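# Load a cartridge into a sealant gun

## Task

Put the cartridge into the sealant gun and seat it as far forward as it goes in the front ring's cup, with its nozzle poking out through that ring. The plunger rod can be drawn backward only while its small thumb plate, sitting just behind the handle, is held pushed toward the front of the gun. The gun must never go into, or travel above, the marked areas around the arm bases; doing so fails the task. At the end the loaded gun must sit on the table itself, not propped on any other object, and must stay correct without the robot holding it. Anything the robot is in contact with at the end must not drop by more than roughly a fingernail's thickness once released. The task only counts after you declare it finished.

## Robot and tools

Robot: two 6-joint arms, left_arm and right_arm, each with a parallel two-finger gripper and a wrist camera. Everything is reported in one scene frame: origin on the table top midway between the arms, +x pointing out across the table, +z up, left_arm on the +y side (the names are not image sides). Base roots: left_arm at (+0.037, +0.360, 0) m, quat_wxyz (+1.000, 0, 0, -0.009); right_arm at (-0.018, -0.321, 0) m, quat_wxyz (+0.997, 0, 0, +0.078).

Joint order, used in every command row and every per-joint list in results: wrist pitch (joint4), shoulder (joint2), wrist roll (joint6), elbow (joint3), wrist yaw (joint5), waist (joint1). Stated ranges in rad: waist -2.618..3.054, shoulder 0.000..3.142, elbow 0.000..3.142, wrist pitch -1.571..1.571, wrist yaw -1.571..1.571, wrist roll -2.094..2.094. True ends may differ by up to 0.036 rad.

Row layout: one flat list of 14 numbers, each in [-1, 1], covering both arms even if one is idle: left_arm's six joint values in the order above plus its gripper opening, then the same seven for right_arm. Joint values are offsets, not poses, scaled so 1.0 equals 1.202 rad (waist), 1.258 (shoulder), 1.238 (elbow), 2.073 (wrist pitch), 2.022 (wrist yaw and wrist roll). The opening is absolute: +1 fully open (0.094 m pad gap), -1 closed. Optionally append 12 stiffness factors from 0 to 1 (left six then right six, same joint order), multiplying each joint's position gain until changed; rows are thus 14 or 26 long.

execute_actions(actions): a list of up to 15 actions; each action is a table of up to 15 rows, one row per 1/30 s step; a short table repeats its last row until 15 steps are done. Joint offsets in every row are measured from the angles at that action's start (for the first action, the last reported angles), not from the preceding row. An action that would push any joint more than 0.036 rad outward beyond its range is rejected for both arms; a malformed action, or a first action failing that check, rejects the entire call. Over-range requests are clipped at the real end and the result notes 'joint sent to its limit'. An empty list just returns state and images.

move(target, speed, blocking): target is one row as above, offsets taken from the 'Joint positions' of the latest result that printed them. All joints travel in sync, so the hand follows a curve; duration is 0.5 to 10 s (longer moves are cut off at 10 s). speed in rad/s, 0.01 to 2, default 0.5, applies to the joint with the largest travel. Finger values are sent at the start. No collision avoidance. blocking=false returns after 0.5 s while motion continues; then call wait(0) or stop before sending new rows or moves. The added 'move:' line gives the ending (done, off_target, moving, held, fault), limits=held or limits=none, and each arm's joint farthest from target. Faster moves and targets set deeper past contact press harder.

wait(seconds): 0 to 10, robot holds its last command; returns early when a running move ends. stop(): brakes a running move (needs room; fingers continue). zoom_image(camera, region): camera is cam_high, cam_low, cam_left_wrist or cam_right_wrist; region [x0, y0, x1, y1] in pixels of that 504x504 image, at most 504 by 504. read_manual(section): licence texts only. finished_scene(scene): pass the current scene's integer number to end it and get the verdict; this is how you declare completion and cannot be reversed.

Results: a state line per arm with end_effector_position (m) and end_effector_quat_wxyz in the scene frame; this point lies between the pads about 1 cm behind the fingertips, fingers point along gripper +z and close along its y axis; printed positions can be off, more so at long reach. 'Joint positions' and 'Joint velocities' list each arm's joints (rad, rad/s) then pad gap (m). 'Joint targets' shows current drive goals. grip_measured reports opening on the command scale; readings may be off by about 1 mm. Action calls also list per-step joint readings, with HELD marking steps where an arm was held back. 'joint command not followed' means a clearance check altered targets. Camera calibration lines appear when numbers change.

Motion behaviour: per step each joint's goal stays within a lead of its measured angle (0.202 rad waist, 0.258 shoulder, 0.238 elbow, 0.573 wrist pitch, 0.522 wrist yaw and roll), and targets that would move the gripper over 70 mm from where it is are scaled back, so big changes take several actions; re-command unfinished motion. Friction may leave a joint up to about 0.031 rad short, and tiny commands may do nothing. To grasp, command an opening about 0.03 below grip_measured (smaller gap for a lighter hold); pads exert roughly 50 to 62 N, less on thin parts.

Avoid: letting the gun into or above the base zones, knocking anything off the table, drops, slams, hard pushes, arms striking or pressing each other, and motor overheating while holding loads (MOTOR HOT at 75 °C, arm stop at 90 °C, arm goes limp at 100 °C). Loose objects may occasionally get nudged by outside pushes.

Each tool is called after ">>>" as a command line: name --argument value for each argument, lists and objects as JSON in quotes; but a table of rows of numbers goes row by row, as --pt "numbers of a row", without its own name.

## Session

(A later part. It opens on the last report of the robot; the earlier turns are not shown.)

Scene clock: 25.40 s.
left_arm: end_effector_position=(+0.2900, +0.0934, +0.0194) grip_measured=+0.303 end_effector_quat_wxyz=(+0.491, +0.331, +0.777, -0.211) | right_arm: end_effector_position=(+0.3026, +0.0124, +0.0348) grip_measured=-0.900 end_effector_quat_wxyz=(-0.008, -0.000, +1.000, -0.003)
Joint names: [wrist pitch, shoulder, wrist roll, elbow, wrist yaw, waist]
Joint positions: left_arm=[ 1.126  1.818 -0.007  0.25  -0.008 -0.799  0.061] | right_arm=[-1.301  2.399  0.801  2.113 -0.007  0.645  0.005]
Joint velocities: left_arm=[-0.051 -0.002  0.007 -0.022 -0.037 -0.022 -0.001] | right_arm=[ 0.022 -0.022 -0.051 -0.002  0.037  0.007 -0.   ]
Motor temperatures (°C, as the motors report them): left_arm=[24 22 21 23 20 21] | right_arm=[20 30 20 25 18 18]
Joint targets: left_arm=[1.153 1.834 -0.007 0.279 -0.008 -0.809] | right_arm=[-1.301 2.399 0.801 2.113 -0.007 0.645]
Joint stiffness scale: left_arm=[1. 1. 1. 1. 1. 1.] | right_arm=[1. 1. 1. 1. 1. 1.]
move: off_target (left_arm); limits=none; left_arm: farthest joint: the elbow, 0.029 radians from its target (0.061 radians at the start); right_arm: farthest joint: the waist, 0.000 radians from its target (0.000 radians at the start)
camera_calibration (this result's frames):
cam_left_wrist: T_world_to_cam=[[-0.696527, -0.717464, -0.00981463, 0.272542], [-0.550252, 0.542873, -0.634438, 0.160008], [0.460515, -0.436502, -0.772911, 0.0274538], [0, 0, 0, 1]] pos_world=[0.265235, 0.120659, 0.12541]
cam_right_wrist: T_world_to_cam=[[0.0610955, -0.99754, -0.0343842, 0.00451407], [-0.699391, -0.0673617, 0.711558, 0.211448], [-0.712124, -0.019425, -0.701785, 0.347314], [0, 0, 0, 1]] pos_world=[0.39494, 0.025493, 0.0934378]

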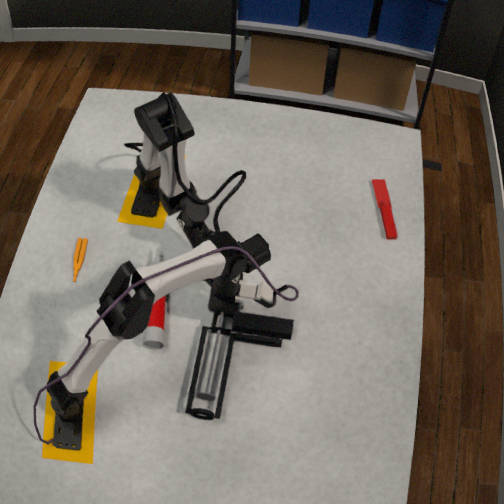

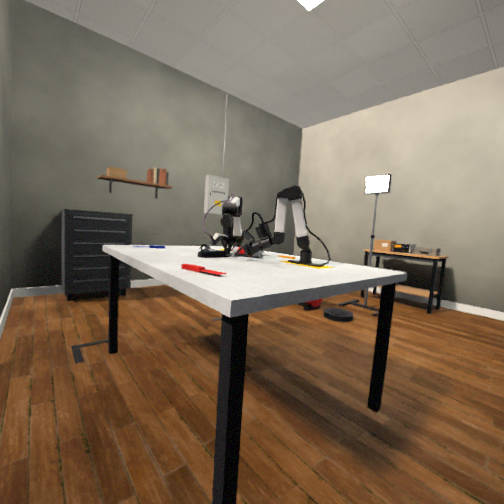

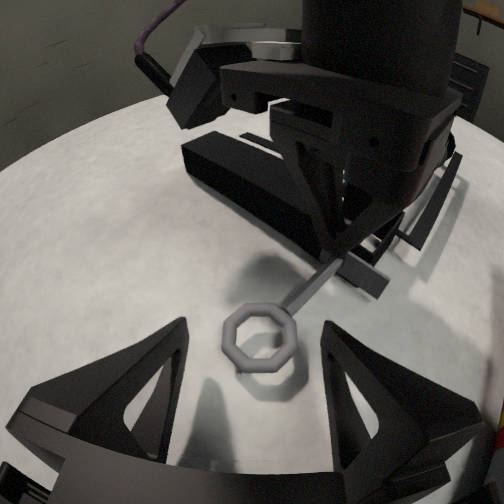

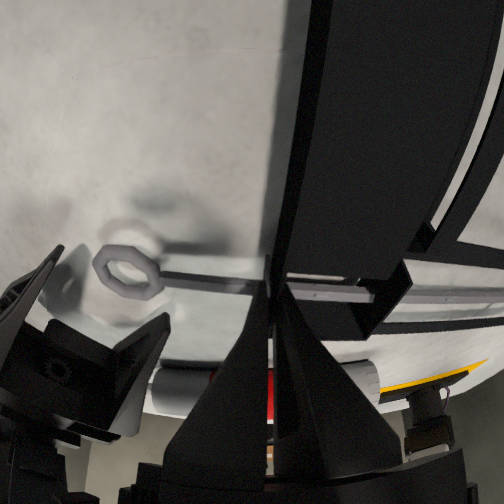

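>>> execute_actions --actions '[[[0.01,0.032,0,0.048,0,0,0.3, 0,0,0,0,0,0,-0.93]],[[0,0,0,0,0,0,-0.1, 0,0,0,0,0,0,-0.93]],[[0,0,0,0,0,0,-0.45, 0,0,0,0,0,0,-0.93]]]'

Scene clock: 27.37 s.
left_arm: end_effector_position=(+0.2962, +0.0868, +0.0204) grip_measured=-0.447 end_effector_quat_wxyz=(+0.495, +0.330, +0.775, -0.213) | right_arm: end_effector_position=(+0.3026, +0.0124, +0.0348) grip_measured=-0.900 end_effector_quat_wxyz=(-0.008, -0.000, +1.000, -0.003)
Joint names: [wrist pitch, shoulder, wrist roll, elbow, wrist yaw, waist]
Joint positions: left_arm=[ 1.127  1.842 -0.007  0.282 -0.008 -0.799  0.026] | right_arm=[-1.301  2.399  0.801  2.113 -0.007  0.645  0.005]
Joint velocities: left_arm=[ 0.037 -0.002 -0.037 -0.017  0.022  0.012  0.   ] | right_arm=[-0.139 -0.017 -0.022 -0.007 -0.037 -0.012  0.001]
Motor temperatures (°C, as the motors report them): left_arm=[25 22 21 23 20 21] | right_arm=[20 31 20 25 18 18]
Joint targets: left_arm=[1.127 1.842 -0.007 0.282 -0.008 -0.799] | right_arm=[-1.301 2.399 0.801 2.113 -0.007 0.645]
Joint stiffness scale: left_arm=[1. 1. 1. 1. 1. 1.] | right_arm=[1. 1. 1. 1. 1. 1.]
Step readings (joint positions; steps 1 to 15: 1st action; 16 to 30: 2nd action; 31 to 45: 3rd action):
0: left_arm=[1.127 1.818 -0.007 0.250 -0.008 -0.799] | right_arm=[-1.301 2.399 0.801 2.113 -0.007 0.645]
1: left_arm=[1.127 1.822 -0.007 0.253 -0.008 -0.799] | right_arm=[-1.301 2.399 0.801 2.113 -0.007 0.645]
2: left_arm=[1.127 1.830 -0.007 0.263 -0.008 -0.799] | right_arm=[-1.301 2.399 0.801 2.113 -0.007 0.645]
4: left_arm=[1.127 1.840 -0.007 0.277 -0.008 -0.799] | right_arm=[-1.301 2.399 0.801 2.113 -0.007 0.645]
8: left_arm=[1.127 1.842 -0.007 0.282 -0.008 -0.799] | right_arm=[-1.301 2.399 0.801 2.113 -0.007 0.645]
15: left_arm=[1.127 1.842 -0.007 0.282 -0.008 -0.799] | right_arm=[-1.301 2.399 0.801 2.113 -0.007 0.645]
16: left_arm=[1.127 1.842 -0.007 0.282 -0.008 -0.799] | right_arm=[-1.301 2.399 0.801 2.113 -0.007 0.645]
17: left_arm=[1.127 1.842 -0.007 0.282 -0.008 -0.799] | right_arm=[-1.301 2.399 0.801 2.113 -0.007 0.645]
19: left_arm=[1.127 1.842 -0.007 0.282 -0.008 -0.799] | right_arm=[-1.301 2.399 0.801 2.113 -0.007 0.645]
23: left_arm=[1.127 1.842 -0.007 0.282 -0.008 -0.799] | right_arm=[-1.301 2.399 0.801 2.113 -0.007 0.645]
30: left_arm=[1.127 1.842 -0.007 0.282 -0.008 -0.799] | right_arm=[-1.301 2.399 0.801 2.113 -0.007 0.645]
31: left_arm=[1.127 1.842 -0.007 0.282 -0.008 -0.799] | right_arm=[-1.301 2.399 0.801 2.113 -0.007 0.645]
32: left_arm=[1.127 1.842 -0.007 0.282 -0.008 -0.799] | right_arm=[-1.301 2.399 0.801 2.113 -0.007 0.645]
34: left_arm=[1.127 1.842 -0.007 0.282 -0.008 -0.799] | right_arm=[-1.301 2.399 0.801 2.113 -0.007 0.645]
38: left_arm=[1.127 1.842 -0.007 0.282 -0.008 -0.799] | right_arm=[-1.301 2.399 0.801 2.113 -0.007 0.645]
45: Joint positions above
camera_calibration (this result's frames):
cam_left_wrist: T_world_to_cam=[[-0.696466, -0.717528, -0.00939171, 0.272114], [-0.546253, 0.538615, -0.641483, 0.166956], [0.465341, -0.441641, -0.76708, 0.0214033], [0, 0, 0, 1]] pos_world=[0.270759, 0.114777, 0.126073]
cam_right_wrist: T_world_to_cam=[[0.0610955, -0.99754, -0.0343842, 0.00451407], [-0.699391, -0.0673617, 0.711558, 0.211448], [-0.712124, -0.019425, -0.701785, 0.347314], [0, 0, 0, 1]] pos_world=[0.39494, 0.025493, 0.0934378]

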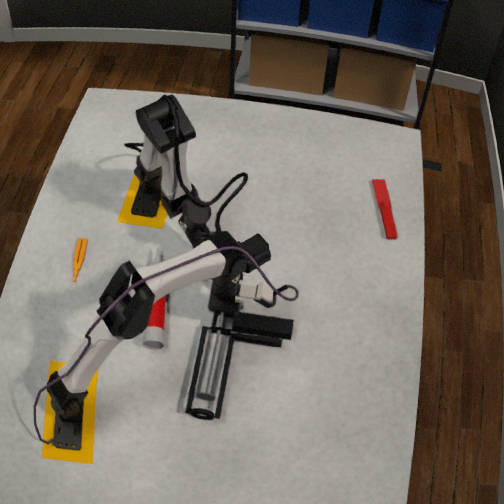

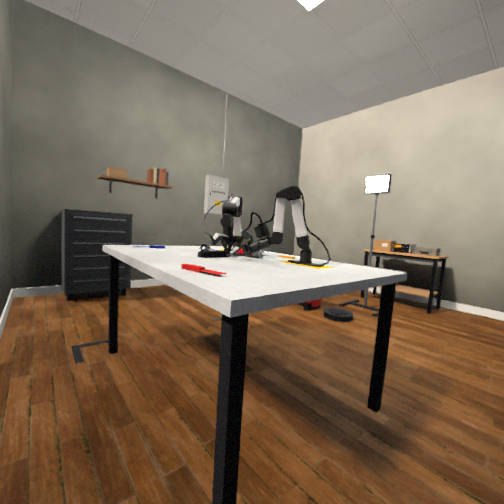

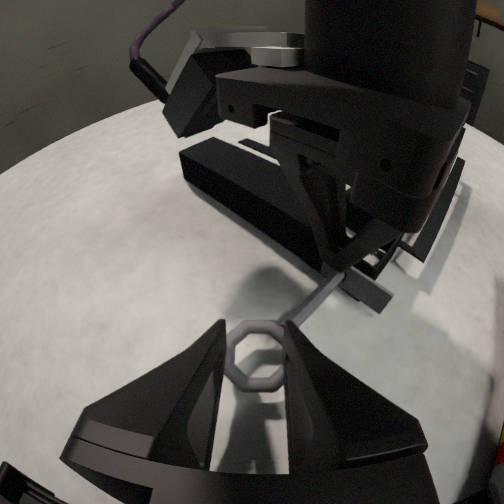

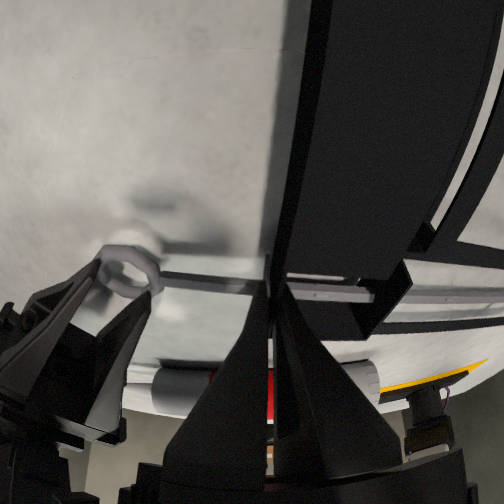

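>>> execute_actions --actions '[[[0,0,0,0,0,0,-0.55, 0,0,0,0,0,0,-0.93]]]'

>>> move --target '[0.035,-0.055,0,-0.098,0.08,0.128,-0.55, 0,0,0,0,0,0,-0.93]' --speed 0.15

Scene clock: 28.57 s.
left_arm: end_effector_position=(+0.2962, +0.0868, +0.0204) grip_measured=-0.547 end_effector_quat_wxyz=(+0.495, +0.330, +0.775, -0.213) | right_arm: end_effector_position=(+0.3026, +0.0124, +0.0348) grip_measured=-0.900 end_effector_quat_wxyz=(-0.008, -0.000, +1.000, -0.003)
Joint names: [wrist pitch, shoulder, wrist roll, elbow, wrist yaw, waist]
Joint positions: left_arm=[ 1.127  1.842 -0.007  0.282 -0.008 -0.799  0.021] | right_arm=[-1.301  2.399  0.801  2.113 -0.007  0.645  0.005]
Joint velocities: left_arm=[-0.037  0.012  0.051 -0.022 -0.022  0.007 -0.   ] | right_arm=[-0.007  0.002 -0.051  0.007  0.007 -0.002 -0.   ]
Motor temperatures (°C, as the motors report them): left_arm=[25 22 21 23 20 21] | right_arm=[20 32 20 25 18 18]
Joint targets: left_arm=[1.127 1.842 -0.007 0.282 -0.008 -0.799] | right_arm=[-1.301 2.399 0.801 2.113 -0.007 0.645]
Joint stiffness scale: left_arm=[1. 1. 1. 1. 1. 1.] | right_arm=[1. 1. 1. 1. 1. 1.]
Step readings (joint positions):
0: left_arm=[1.127 1.842 -0.007 0.282 -0.008 -0.799] | right_arm=[-1.301 2.399 0.801 2.113 -0.007 0.645]
1: left_arm=[1.127 1.842 -0.007 0.282 -0.008 -0.799] | right_arm=[-1.301 2.399 0.801 2.113 -0.007 0.645]
2: left_arm=[1.127 1.842 -0.007 0.282 -0.008 -0.799] | right_arm=[-1.301 2.399 0.801 2.113 -0.007 0.645]
4: left_arm=[1.127 1.842 -0.007 0.282 -0.008 -0.799] | right_arm=[-1.301 2.399 0.801 2.113 -0.007 0.645]
8: left_arm=[1.127 1.842 -0.007 0.282 -0.008 -0.799] | right_arm=[-1.301 2.399 0.801 2.113 -0.007 0.645]
15: Joint positions above
camera_calibration (this result's frames):
cam_left_wrist: T_world_to_cam=[[-0.696466, -0.717528, -0.00939171, 0.272114], [-0.546253, 0.538615, -0.641483, 0.166956], [0.465341, -0.441641, -0.76708, 0.0214033], [0, 0, 0, 1]] pos_world=[0.270759, 0.114777, 0.126073]
cam_right_wrist: T_world_to_cam=[[0.0610955, -0.99754, -0.0343842, 0.00451407], [-0.699391, -0.0673617, 0.711558, 0.211448], [-0.712124, -0.019425, -0.701785, 0.347314], [0, 0, 0, 1]] pos_world=[0.39494, 0.025493, 0.0934378]

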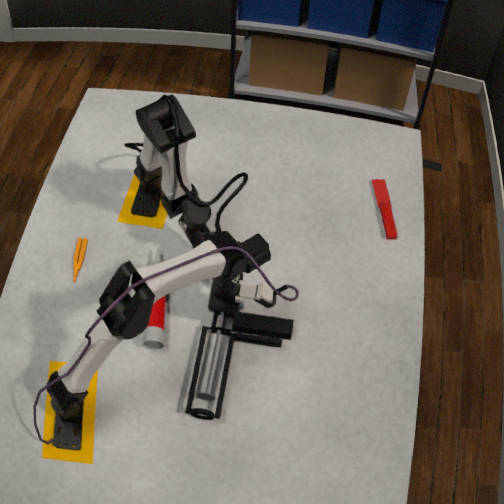

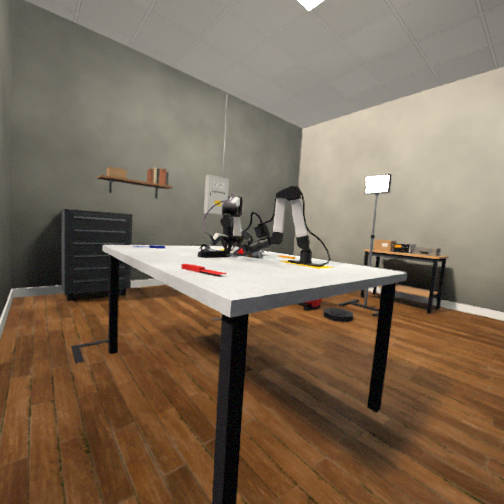

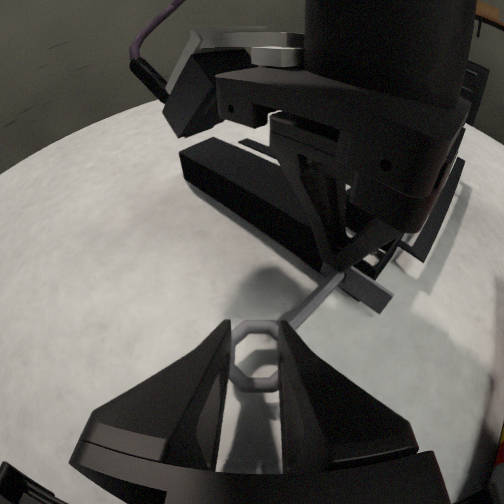

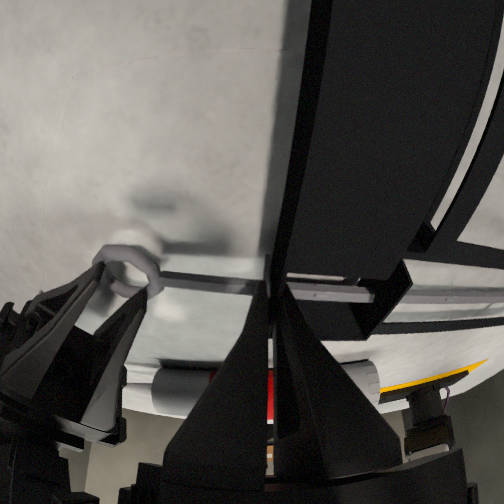

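Scene clock: 30.23 s.
left_arm: end_effector_position=(+0.2957, +0.1232, +0.0196) grip_measured=-0.547 end_effector_quat_wxyz=(+0.484, +0.311, +0.783, -0.235) | right_arm: end_effector_position=(+0.3026, +0.0124, +0.0348) grip_measured=-0.900 end_effector_quat_wxyz=(-0.008, -0.000, +1.000, -0.003)
Joint names: [wrist pitch, shoulder, wrist roll, elbow, wrist yaw, waist]
Joint positions: left_arm=[ 1.173  1.797 -0.007  0.184  0.144 -0.655  0.021] | right_arm=[-1.301  2.399  0.801  2.113 -0.007  0.645  0.005]
Joint velocities: left_arm=[-0.066 -0.012  0.037 -0.002 -0.007 -0.027 -0.001] | right_arm=[ 0.022 -0.007 -0.037 -0.007 -0.037  0.007  0.   ]
Motor temperatures (°C, as the motors report them): left_arm=[25 23 21 23 20 21] | right_arm=[20 32 20 25 18 18]
Joint targets: left_arm=[1.199 1.773 -0.007 0.160 0.154 -0.645] | right_arm=[-1.301 2.399 0.801 2.113 -0.007 0.645]
Joint stiffness scale: left_arm=[1. 1. 1. 1. 1. 1.] | right_arm=[1. 1. 1. 1. 1. 1.]
move: off_target (left_arm); limits=none; left_arm: farthest joint: the wrist pitch, 0.026 radians from its target (0.073 radians at the start); right_arm: farthest joint: the waist, 0.000 radians from its target (0.000 radians at the start)
camera_calibration (this result's frames):
cam_left_wrist: T_world_to_cam=[[-0.690256, -0.721459, 0.0551696, 0.295332], [-0.580936, 0.507125, -0.636661, 0.160662], [0.431347, -0.471509, -0.769168, 0.0508653], [0, 0, 0, 1]] pos_world=[0.275249, 0.155578, 0.125118]
cam_right_wrist: T_world_to_cam=[[0.0610955, -0.99754, -0.0343842, 0.00451407], [-0.699391, -0.0673617, 0.711558, 0.211448], [-0.712124, -0.019425, -0.701785, 0.347314], [0, 0, 0, 1]] pos_world=[0.39494, 0.025493, 0.0934378]

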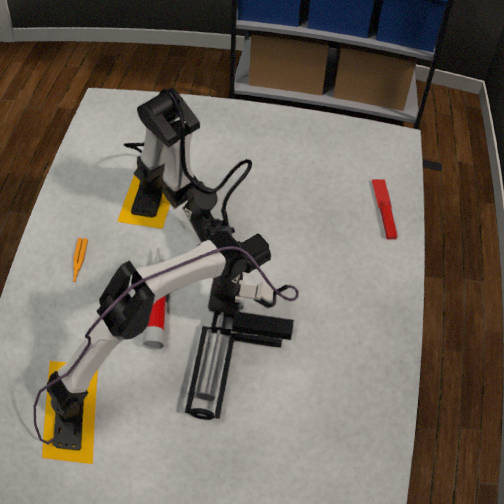

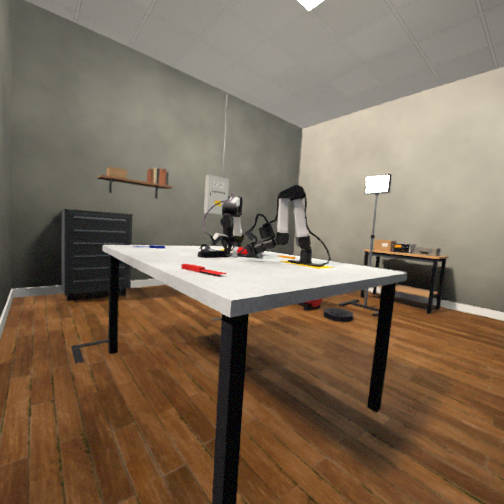

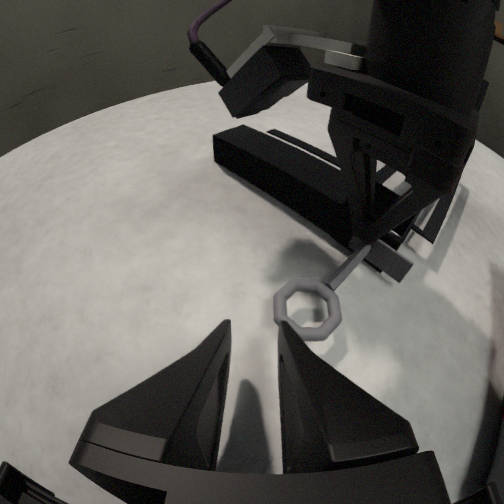

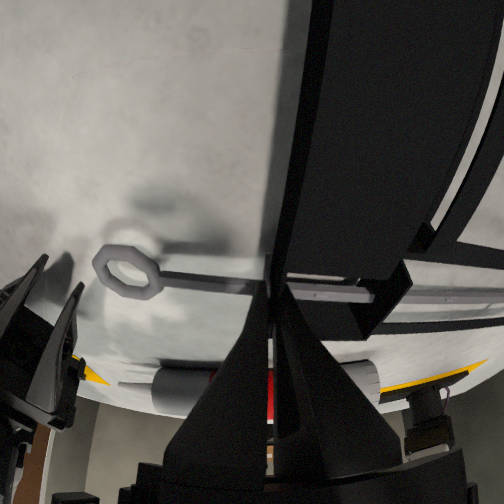

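>>> move --target '[-0.04,0.068,0,0.145,-0.08,-0.128,0.2, 0,0,0,0,0,0,-0.93]' --speed 0.3

>>> move --target '[-0.04,0,0,0,0,0,0.2, 0,0,0,0,0,0,-0.93]' --speed 0.15

>>> zoom_image --camera "cam_low" --region '[190, 215, 290, 265]'

Scene clock: 32.50 s.
left_arm: end_effector_position=(+0.3048, +0.0768, +0.0200) grip_measured=+0.197 end_effector_quat_wxyz=(+0.493, +0.331, +0.776, -0.212) | right_arm: end_effector_position=(+0.3026, +0.0124, +0.0348) grip_measured=-0.900 end_effector_quat_wxyz=(-0.008, -0.000, +1.000, -0.003)
Joint names: [wrist pitch, shoulder, wrist roll, elbow, wrist yaw, waist]
Joint positions: left_arm=[ 1.092  1.865 -0.007  0.336 -0.008 -0.801  0.056] | right_arm=[-1.301  2.399  0.801  2.113 -0.007  0.645  0.005]
Joint velocities: left_arm=[-0.037 -0.002 -0.051 -0.012  0.037  0.022  0.001] | right_arm=[-0.007 -0.002 -0.022 -0.002  0.007 -0.017 -0.001]
Motor temperatures (°C, as the motors report them): left_arm=[26 23 21 23 20 21] | right_arm=[20 33 20 25 18 18]
Joint targets: left_arm=[1.090 1.882 -0.007 0.363 -0.018 -0.809] | right_arm=[-1.301 2.399 0.801 2.113 -0.007 0.645]
Joint stiffness scale: left_arm=[1. 1. 1. 1. 1. 1.] | right_arm=[1. 1. 1. 1. 1. 1.]
move: off_target (left_arm); limits=none; left_arm: farthest joint: the elbow, 0.027 radians from its target (0.180 radians at the start); right_arm: farthest joint: the waist, 0.000 radians from its target (0.000 radians at the start)
camera_calibration (this result's frames):
cam_left_wrist: T_world_to_cam=[[-0.697221, -0.716795, -0.00936606, 0.271147], [-0.547292, 0.540693, -0.638844, 0.176875], [0.462985, -0.44029, -0.769279, 0.0133488], [0, 0, 0, 1]] pos_world=[0.279671, 0.104599, 0.125804]
cam_right_wrist: T_world_to_cam=[[0.0610955, -0.99754, -0.0343842, 0.00451407], [-0.699391, -0.0673617, 0.711558, 0.211448], [-0.712124, -0.019425, -0.701785, 0.347314], [0, 0, 0, 1]] pos_world=[0.39494, 0.025493, 0.0934378]

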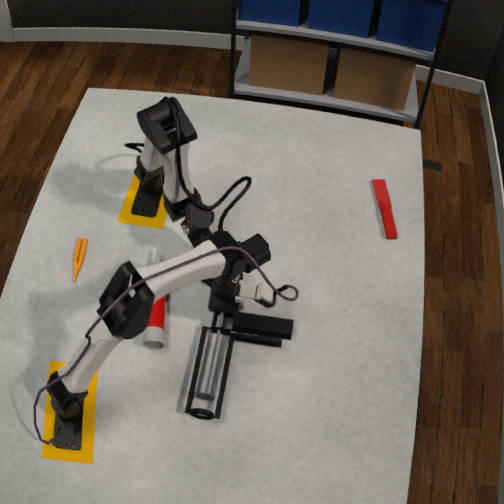

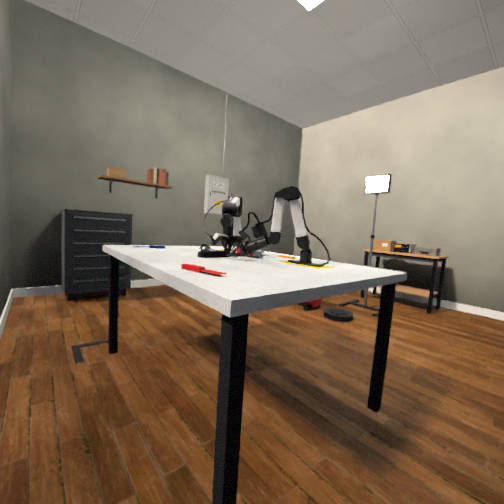

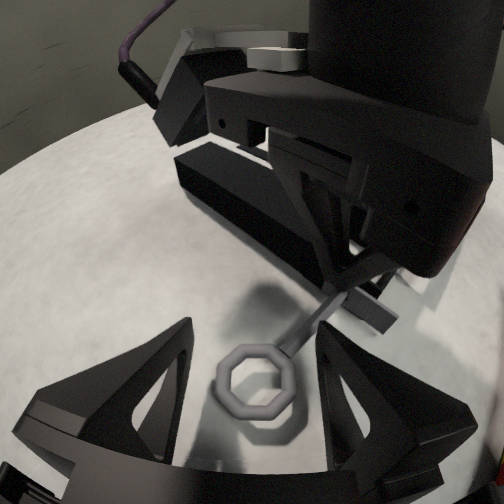

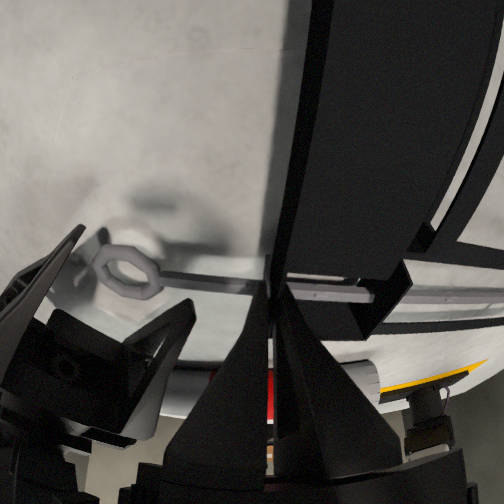

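Scene clock: 33.50 s.
left_arm: end_effector_position=(+0.2987, +0.0833, +0.0028) grip_measured=+0.197 end_effector_quat_wxyz=(+0.463, +0.339, +0.795, -0.199) | right_arm: end_effector_position=(+0.3026, +0.0124, +0.0348) grip_measured=-0.900 end_effector_quat_wxyz=(-0.008, -0.000, +1.000, -0.003)
Joint names: [wrist pitch, shoulder, wrist roll, elbow, wrist yaw, waist]
Joint positions: left_arm=[ 1.014  1.865 -0.007  0.336 -0.008 -0.801  0.056] | right_arm=[-1.301  2.399  0.801  2.113 -0.007  0.645  0.005]
Joint velocities: left_arm=[-0.051  0.002 -0.022 -0.002  0.037  0.012  0.   ] | right_arm=[-0.007 -0.007 -0.037  0.002 -0.007  0.007  0.   ]
Motor temperatures (°C, as the motors report them): left_arm=[26 23 21 23 20 21] | right_arm=[20 33 20 25 18 18]
Joint targets: left_arm=[1.009 1.865 -0.007 0.336 -0.008 -0.801] | right_arm=[-1.301 2.399 0.801 2.113 -0.007 0.645]
Joint stiffness scale: left_arm=[1. 1. 1. 1. 1. 1.] | right_arm=[1. 1. 1. 1. 1. 1.]
move: done; limits=none; left_arm: farthest joint: the wrist pitch, 0.004 radians from its target (0.083 radians at the start); right_arm: farthest joint: the waist, 0.000 radians from its target (0.000 radians at the start)
camera_calibration (this result's frames):
cam_left_wrist: T_world_to_cam=[[-0.697822, -0.716154, -0.0130041, 0.271536], [-0.579947, 0.575571, -0.576523, 0.16578], [0.420364, -0.394769, -0.816977, 0.0148573], [0, 0, 0, 1]] pos_world=[0.279381, 0.104908, 0.111245]
cam_right_wrist: T_world_to_cam=[[0.0610955, -0.99754, -0.0343842, 0.00451407], [-0.699391, -0.0673617, 0.711558, 0.211448], [-0.712124, -0.019425, -0.701785, 0.347314], [0, 0, 0, 1]] pos_world=[0.39494, 0.025493, 0.0934378]

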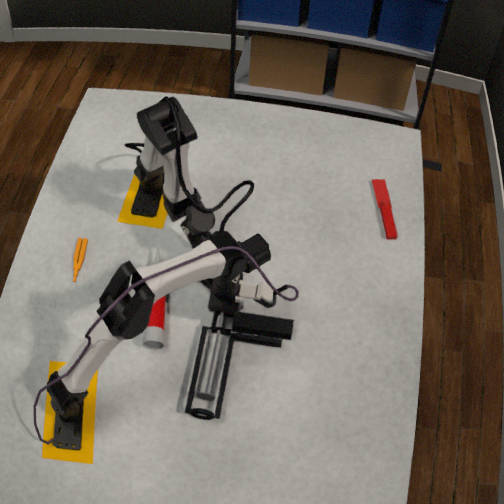

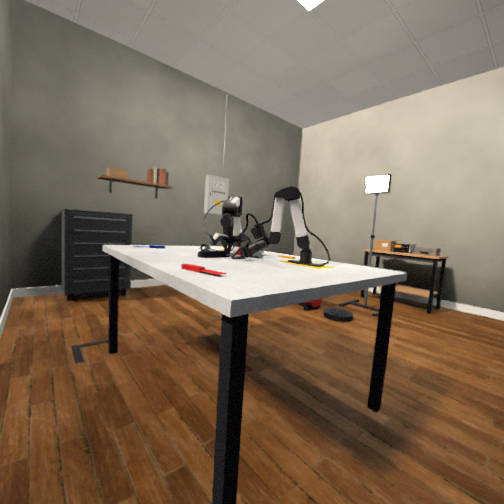

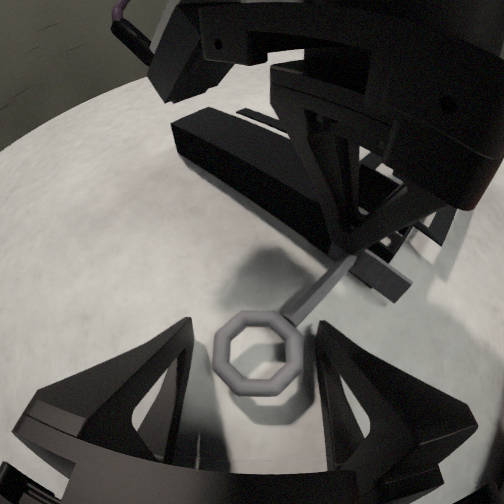

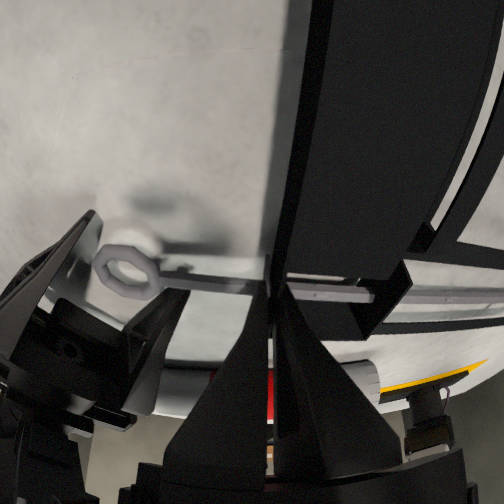

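Region (190, 215, 290, 265) of cam_low's 504x504 image, scaled by 5.040, with more detail than that image has.

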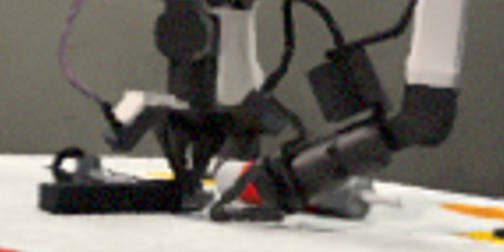

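>>> move --target '[0,0,0,0,0,0,-0.3, 0,0,0,0,0,0,-0.93]'

Scene clock: 34.37 s.
left_arm: end_effector_position=(+0.2981, +0.0828, +0.0027) grip_measured=-0.259 end_effector_quat_wxyz=(+0.462, +0.340, +0.794, -0.200) | right_arm: end_effector_position=(+0.3028, +0.0127, +0.0348) grip_measured=-0.900 end_effector_quat_wxyz=(-0.008, -0.000, +1.000, -0.002)
Joint names: [wrist pitch, shoulder, wrist roll, elbow, wrist yaw, waist]
Joint positions: left_arm=[ 1.013  1.865 -0.007  0.336 -0.004 -0.801  0.035] | right_arm=[-1.3    2.399  0.801  2.113 -0.008  0.645  0.005]
Joint velocities: left_arm=[ 0.051 -0.012 -0.007 -0.007 -0.081  0.002 -0.001] | right_arm=[-0.051 -0.002 -0.007  0.012  0.007  0.002  0.   ]
Motor temperatures (°C, as the motors report them): left_arm=[26 23 21 23 20 21] | right_arm=[20 34 20 25 18 18]
Joint targets: left_arm=[1.013 1.865 -0.007 0.336 -0.008 -0.801] | right_arm=[-1.301 2.399 0.801 2.113 -0.007 0.645]
Joint stiffness scale: left_arm=[1. 1. 1. 1. 1. 1.] | right_arm=[1. 1. 1. 1. 1. 1.]
move: done; limits=none; left_arm: farthest joint: the wrist yaw, 0.004 radians from its target (0.000 radians at the start); right_arm: farthest joint: the wrist pitch, 0.001 radians from its target (0.000 radians at the start)
camera_calibration (this result's frames):
cam_left_wrist: T_world_to_cam=[[-0.700487, -0.713578, -0.0111431, 0.271313], [-0.578756, 0.577135, -0.576157, 0.165187], [0.417564, -0.397141, -0.817263, 0.015875], [0, 0, 0, 1]] pos_world=[0.279025, 0.104572, 0.111171]
cam_right_wrist: T_world_to_cam=[[0.0611172, -0.997492, -0.0356945, 0.00485365], [-0.699951, -0.0683262, 0.710915, 0.211827], [-0.711571, -0.0184647, -0.702371, 0.34731], [0, 0, 0, 1]] pos_world=[0.395107, 0.0257278, 0.0935229]

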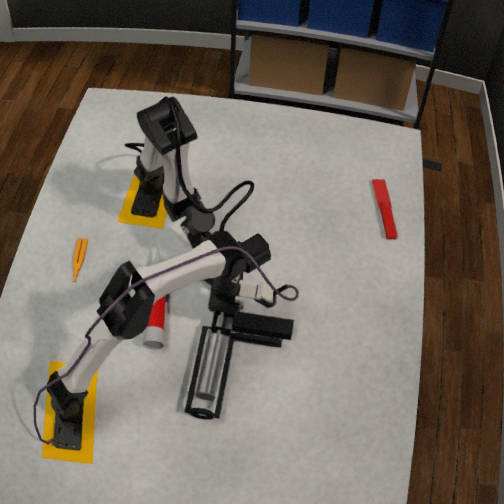

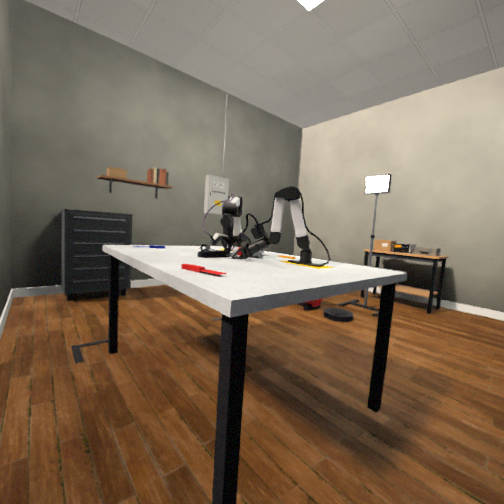

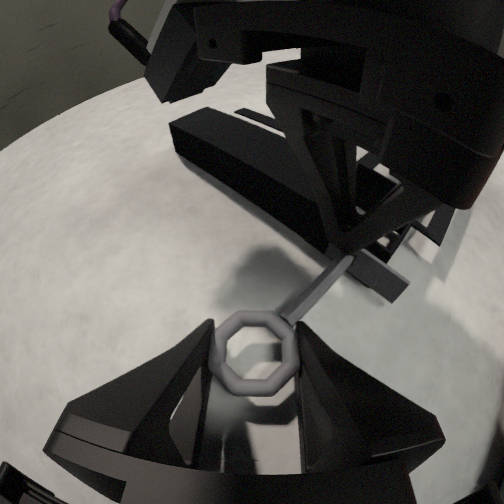

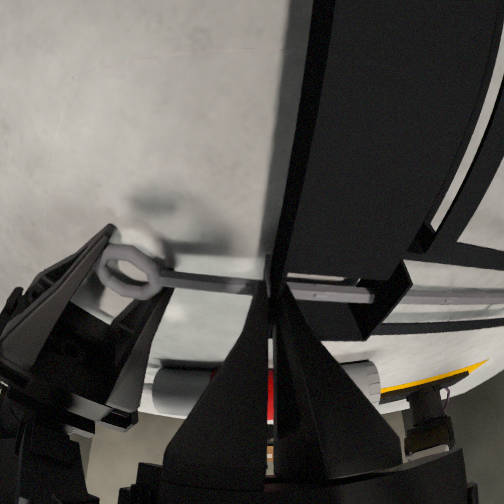

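>>> move --target '[0.037,-0.058,0.036,-0.102,0.064,0.122,-0.3, 0,0,0,0,0,0,-0.93]' --speed 0.15

Scene clock: 36.03 s.
left_arm: end_effector_position=(+0.2972, +0.1137, +0.0036) grip_measured=-0.259 end_effector_quat_wxyz=(+0.459, +0.349, +0.789, -0.212) | right_arm: end_effector_position=(+0.3010, +0.0329, +0.0353) grip_measured=-0.900 end_effector_quat_wxyz=(-0.009, -0.002, +0.999, +0.036)
Joint names: [wrist pitch, shoulder, wrist roll, elbow, wrist yaw, waist]
Joint positions: left_arm=[ 1.059  1.822  0.06   0.248  0.133 -0.678  0.035] | right_arm=[-1.245  2.399  0.812  2.113 -0.061  0.658  0.005]
Joint velocities: left_arm=[-0.022 -0.017  0.037  0.022 -0.081 -0.017  0.001] | right_arm=[-0.037  0.007  0.007  0.017  0.022  0.012  0.001]
Motor temperatures (°C, as the motors report them): left_arm=[26 23 21 23 20 21] | right_arm=[20 34 20 26 18 18]
Joint targets: left_arm=[1.090 1.792 0.066 0.210 0.125 -0.654] | right_arm=[-1.300 2.399 0.801 2.113 -0.008 0.645]
Joint stiffness scale: left_arm=[1. 1. 1. 1. 1. 1.] | right_arm=[1. 1. 1. 1. 1. 1.]
move: off_target (left_arm, right_arm); limits=none; left_arm: farthest joint: the elbow, 0.038 radians from its target (0.126 radians at the start); right_arm: farthest joint: the wrist pitch, 0.055 radians from its target (0.000 radians at the start)
camera_calibration (this result's frames):
cam_left_wrist: T_world_to_cam=[[-0.721201, -0.692725, -0.00144977, 0.296531], [-0.56371, 0.588097, -0.579977, 0.141574], [0.402617, -0.417463, -0.814631, 0.0360234], [0, 0, 0, 1]] pos_world=[0.279161, 0.137193, 0.111885]
cam_right_wrist: T_world_to_cam=[[0.0632116, -0.991747, -0.111546, 0.0269628], [-0.698795, -0.123781, 0.704531, 0.213275], [-0.712523, 0.033413, -0.700852, 0.345243], [0, 0, 0, 1]] pos_world=[0.393325, 0.0416041, 0.094713]

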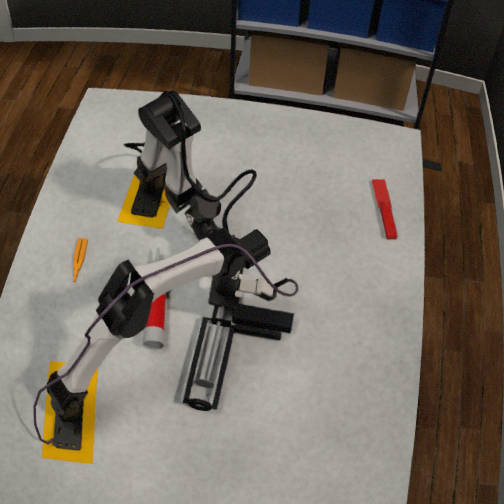

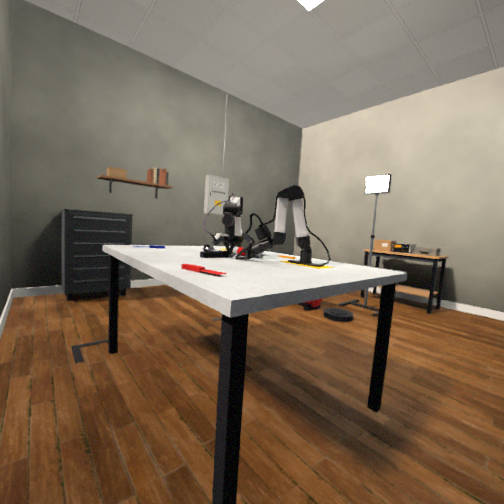

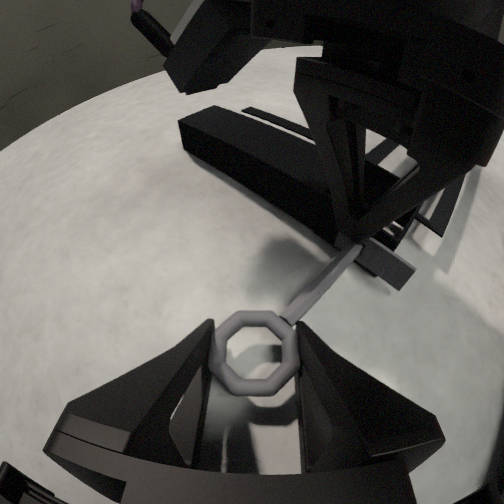

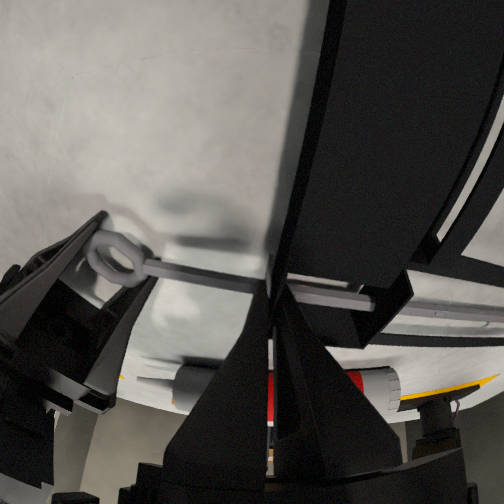

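>>> move --target '[0.015,-0.02,0,-0.025,0,0.015,-0.3, 0.02,-0.143,-0.042,-0.236,0.04,-0.08,-0.93]' --speed 0.15

Scene clock: 39.37 s.
left_arm: end_effector_position=(+0.2970, +0.1056, +0.0151) grip_measured=-0.259 end_effector_quat_wxyz=(+0.475, +0.355, +0.771, -0.232) | right_arm: end_effector_position=(+0.2991, +0.0220, +0.0445) grip_measured=-0.900 end_effector_quat_wxyz=(+0.002, -0.002, +0.995, +0.095)
Joint names: [wrist pitch, shoulder, wrist roll, elbow, wrist yaw, waist]
Joint positions: left_arm=[ 1.11   1.822  0.062  0.248  0.171 -0.678  0.035] | right_arm=[-1.057  2.237  0.78   1.86  -0.134  0.618  0.005]
Joint velocities: left_arm=[-0.007  0.007  0.022  0.002 -0.037 -0.002 -0.001] | right_arm=[ 0.037  0.002  0.066  0.002  0.066 -0.002 -0.001]
Motor temperatures (°C, as the motors report them): left_arm=[27 23 21 23 20 21] | right_arm=[20 36 20 26 19 19]
Joint targets: left_arm=[1.090 1.797 0.060 0.217 0.134 -0.660] | right_arm=[-1.203 2.219 0.728 1.821 0.020 0.562]
Joint stiffness scale: left_arm=[1. 1. 1. 1. 1. 1.] | right_arm=[1. 1. 1. 1. 1. 1.]
move: off_target (left_arm, right_arm); limits=none; left_arm: farthest joint: the wrist yaw, 0.038 radians from its target (0.000 radians at the start); right_arm: farthest joint: the wrist yaw, 0.154 radians from its target (0.081 radians at the start)
camera_calibration (this result's frames):
cam_left_wrist: T_world_to_cam=[[-0.744464, -0.667622, 0.00744048, 0.294912], [-0.525889, 0.579479, -0.622612, 0.143249], [0.411357, -0.467425, -0.782496, 0.0443118], [0, 0, 0, 1]] pos_world=[0.276657, 0.134592, 0.121668]
cam_right_wrist: T_world_to_cam=[[0.0660415, -0.971393, -0.228111, 0.0211601], [-0.713054, -0.205862, 0.670205, 0.211692], [-0.697991, 0.118395, -0.706251, 0.344748], [0, 0, 0, 1]] pos_world=[0.390181, 0.0233177, 0.106429]

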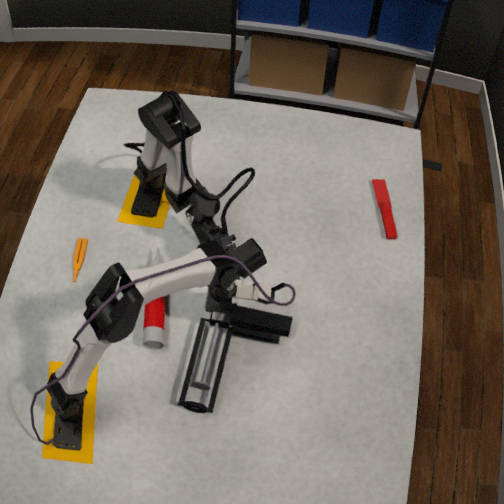

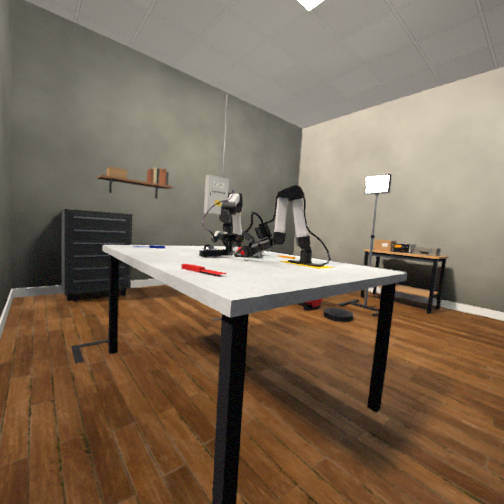

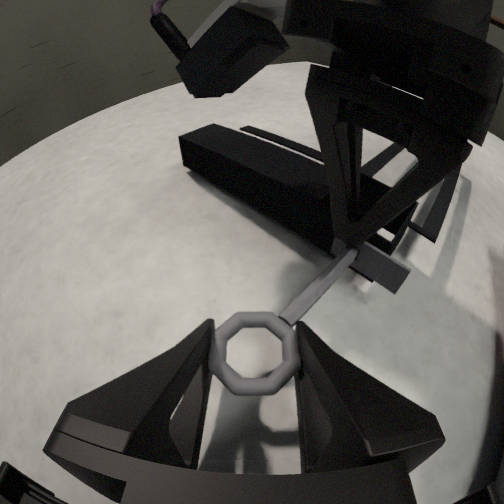

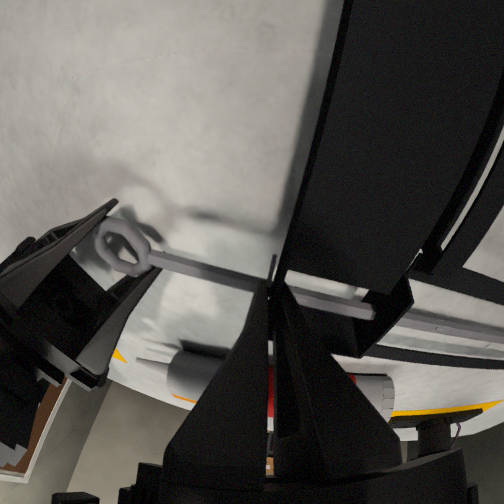

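>>> move --target '[0,0,0,0,0,0,-0.3, 0,0,0,0,0,0,-0.93]'

>>> zoom_image --camera "cam_left_wrist" --region '[290, 180, 440, 330]'

Scene clock: 40.40 s.
left_arm: end_effector_position=(+0.2963, +0.1057, +0.0141) grip_measured=-0.259 end_effector_quat_wxyz=(+0.473, +0.356, +0.772, -0.232) | right_arm: end_effector_position=(+0.2980, +0.0250, +0.0442) grip_measured=-0.900 end_effector_quat_wxyz=(-0.002, +0.004, +0.995, +0.101)
Joint names: [wrist pitch, shoulder, wrist roll, elbow, wrist yaw, waist]
Joint positions: left_arm=[ 1.106  1.822  0.063  0.248  0.171 -0.679  0.035] | right_arm=[-1.05   2.239  0.796  1.86  -0.146  0.62   0.005]
Joint velocities: left_arm=[-0.022 -0.007  0.022  0.002  0.037 -0.007 -0.001] | right_arm=[ 0.037 -0.002 -0.095 -0.017 -0.081 -0.012  0.001]
Motor temperatures (°C, as the motors report them): left_arm=[27 23 21 23 20 21] | right_arm=[20 36 20 26 19 19]
Joint targets: left_arm=[1.110 1.822 0.062 0.248 0.171 -0.678] | right_arm=[-1.057 2.237 0.779 1.860 -0.134 0.618]
Joint stiffness scale: left_arm=[1. 1. 1. 1. 1. 1.] | right_arm=[1. 1. 1. 1. 1. 1.]
move: done; limits=none; left_arm: farthest joint: the wrist pitch, 0.004 radians from its target (0.000 radians at the start); right_arm: farthest joint: the wrist roll, 0.016 radians from its target (0.001 radians at the start)
camera_calibration (this result's frames):
cam_left_wrist: T_world_to_cam=[[-0.745545, -0.666417, 0.007075, 0.294632], [-0.526617, 0.582573, -0.6191, 0.142099], [0.408457, -0.465293, -0.785281, 0.0444961], [0, 0, 0, 1]] pos_world=[0.276318, 0.134268, 0.120831]
cam_right_wrist: T_world_to_cam=[[0.0515753, -0.969377, -0.2401, 0.0289219], [-0.709991, -0.204668, 0.673813, 0.210654], [-0.70232, 0.135717, -0.698805, 0.343891], [0, 0, 0, 1]] pos_world=[0.389593, 0.0244787, 0.105315]

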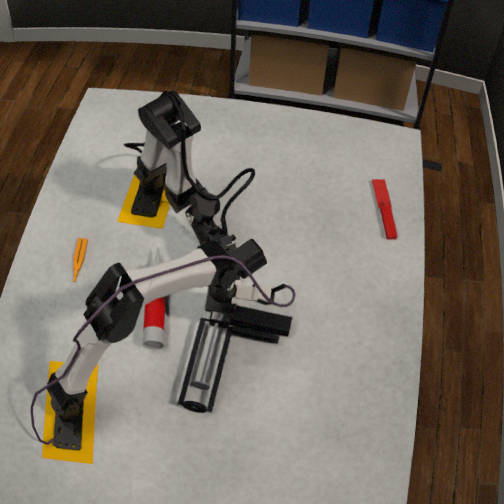

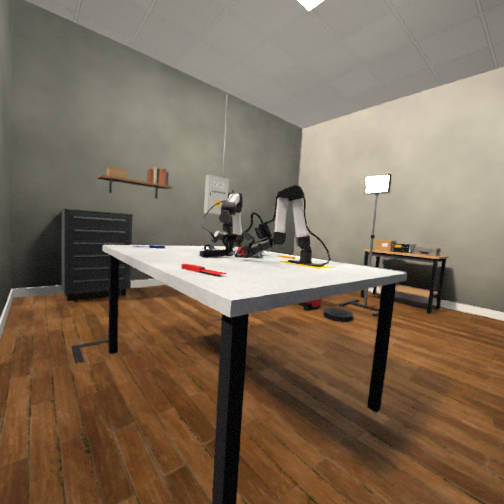

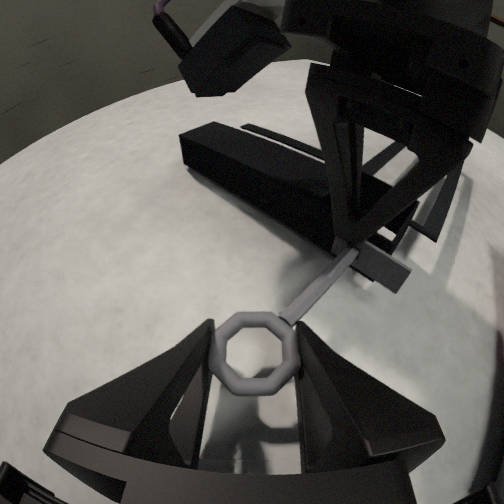

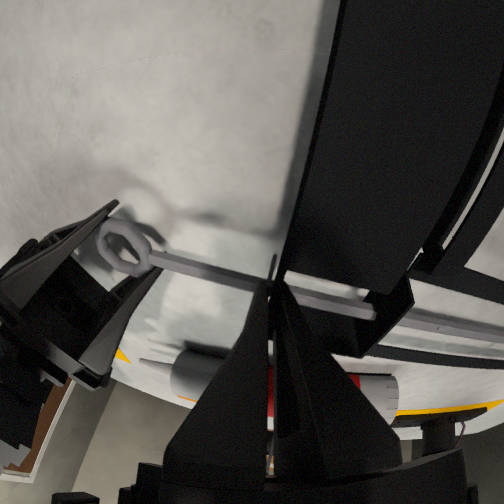

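Region (290, 180, 440, 330) of cam_left_wrist's 504x504 image, scaled by 3.360, with more detail than that image has.

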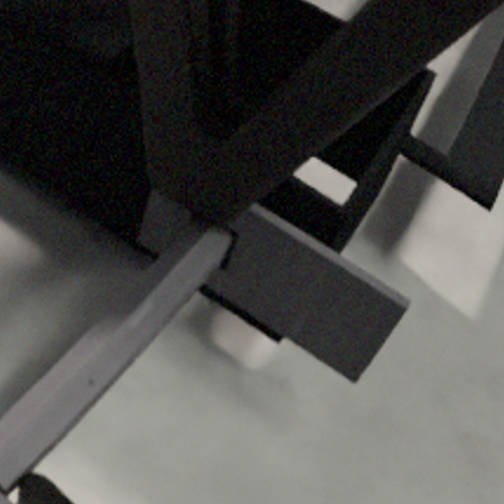

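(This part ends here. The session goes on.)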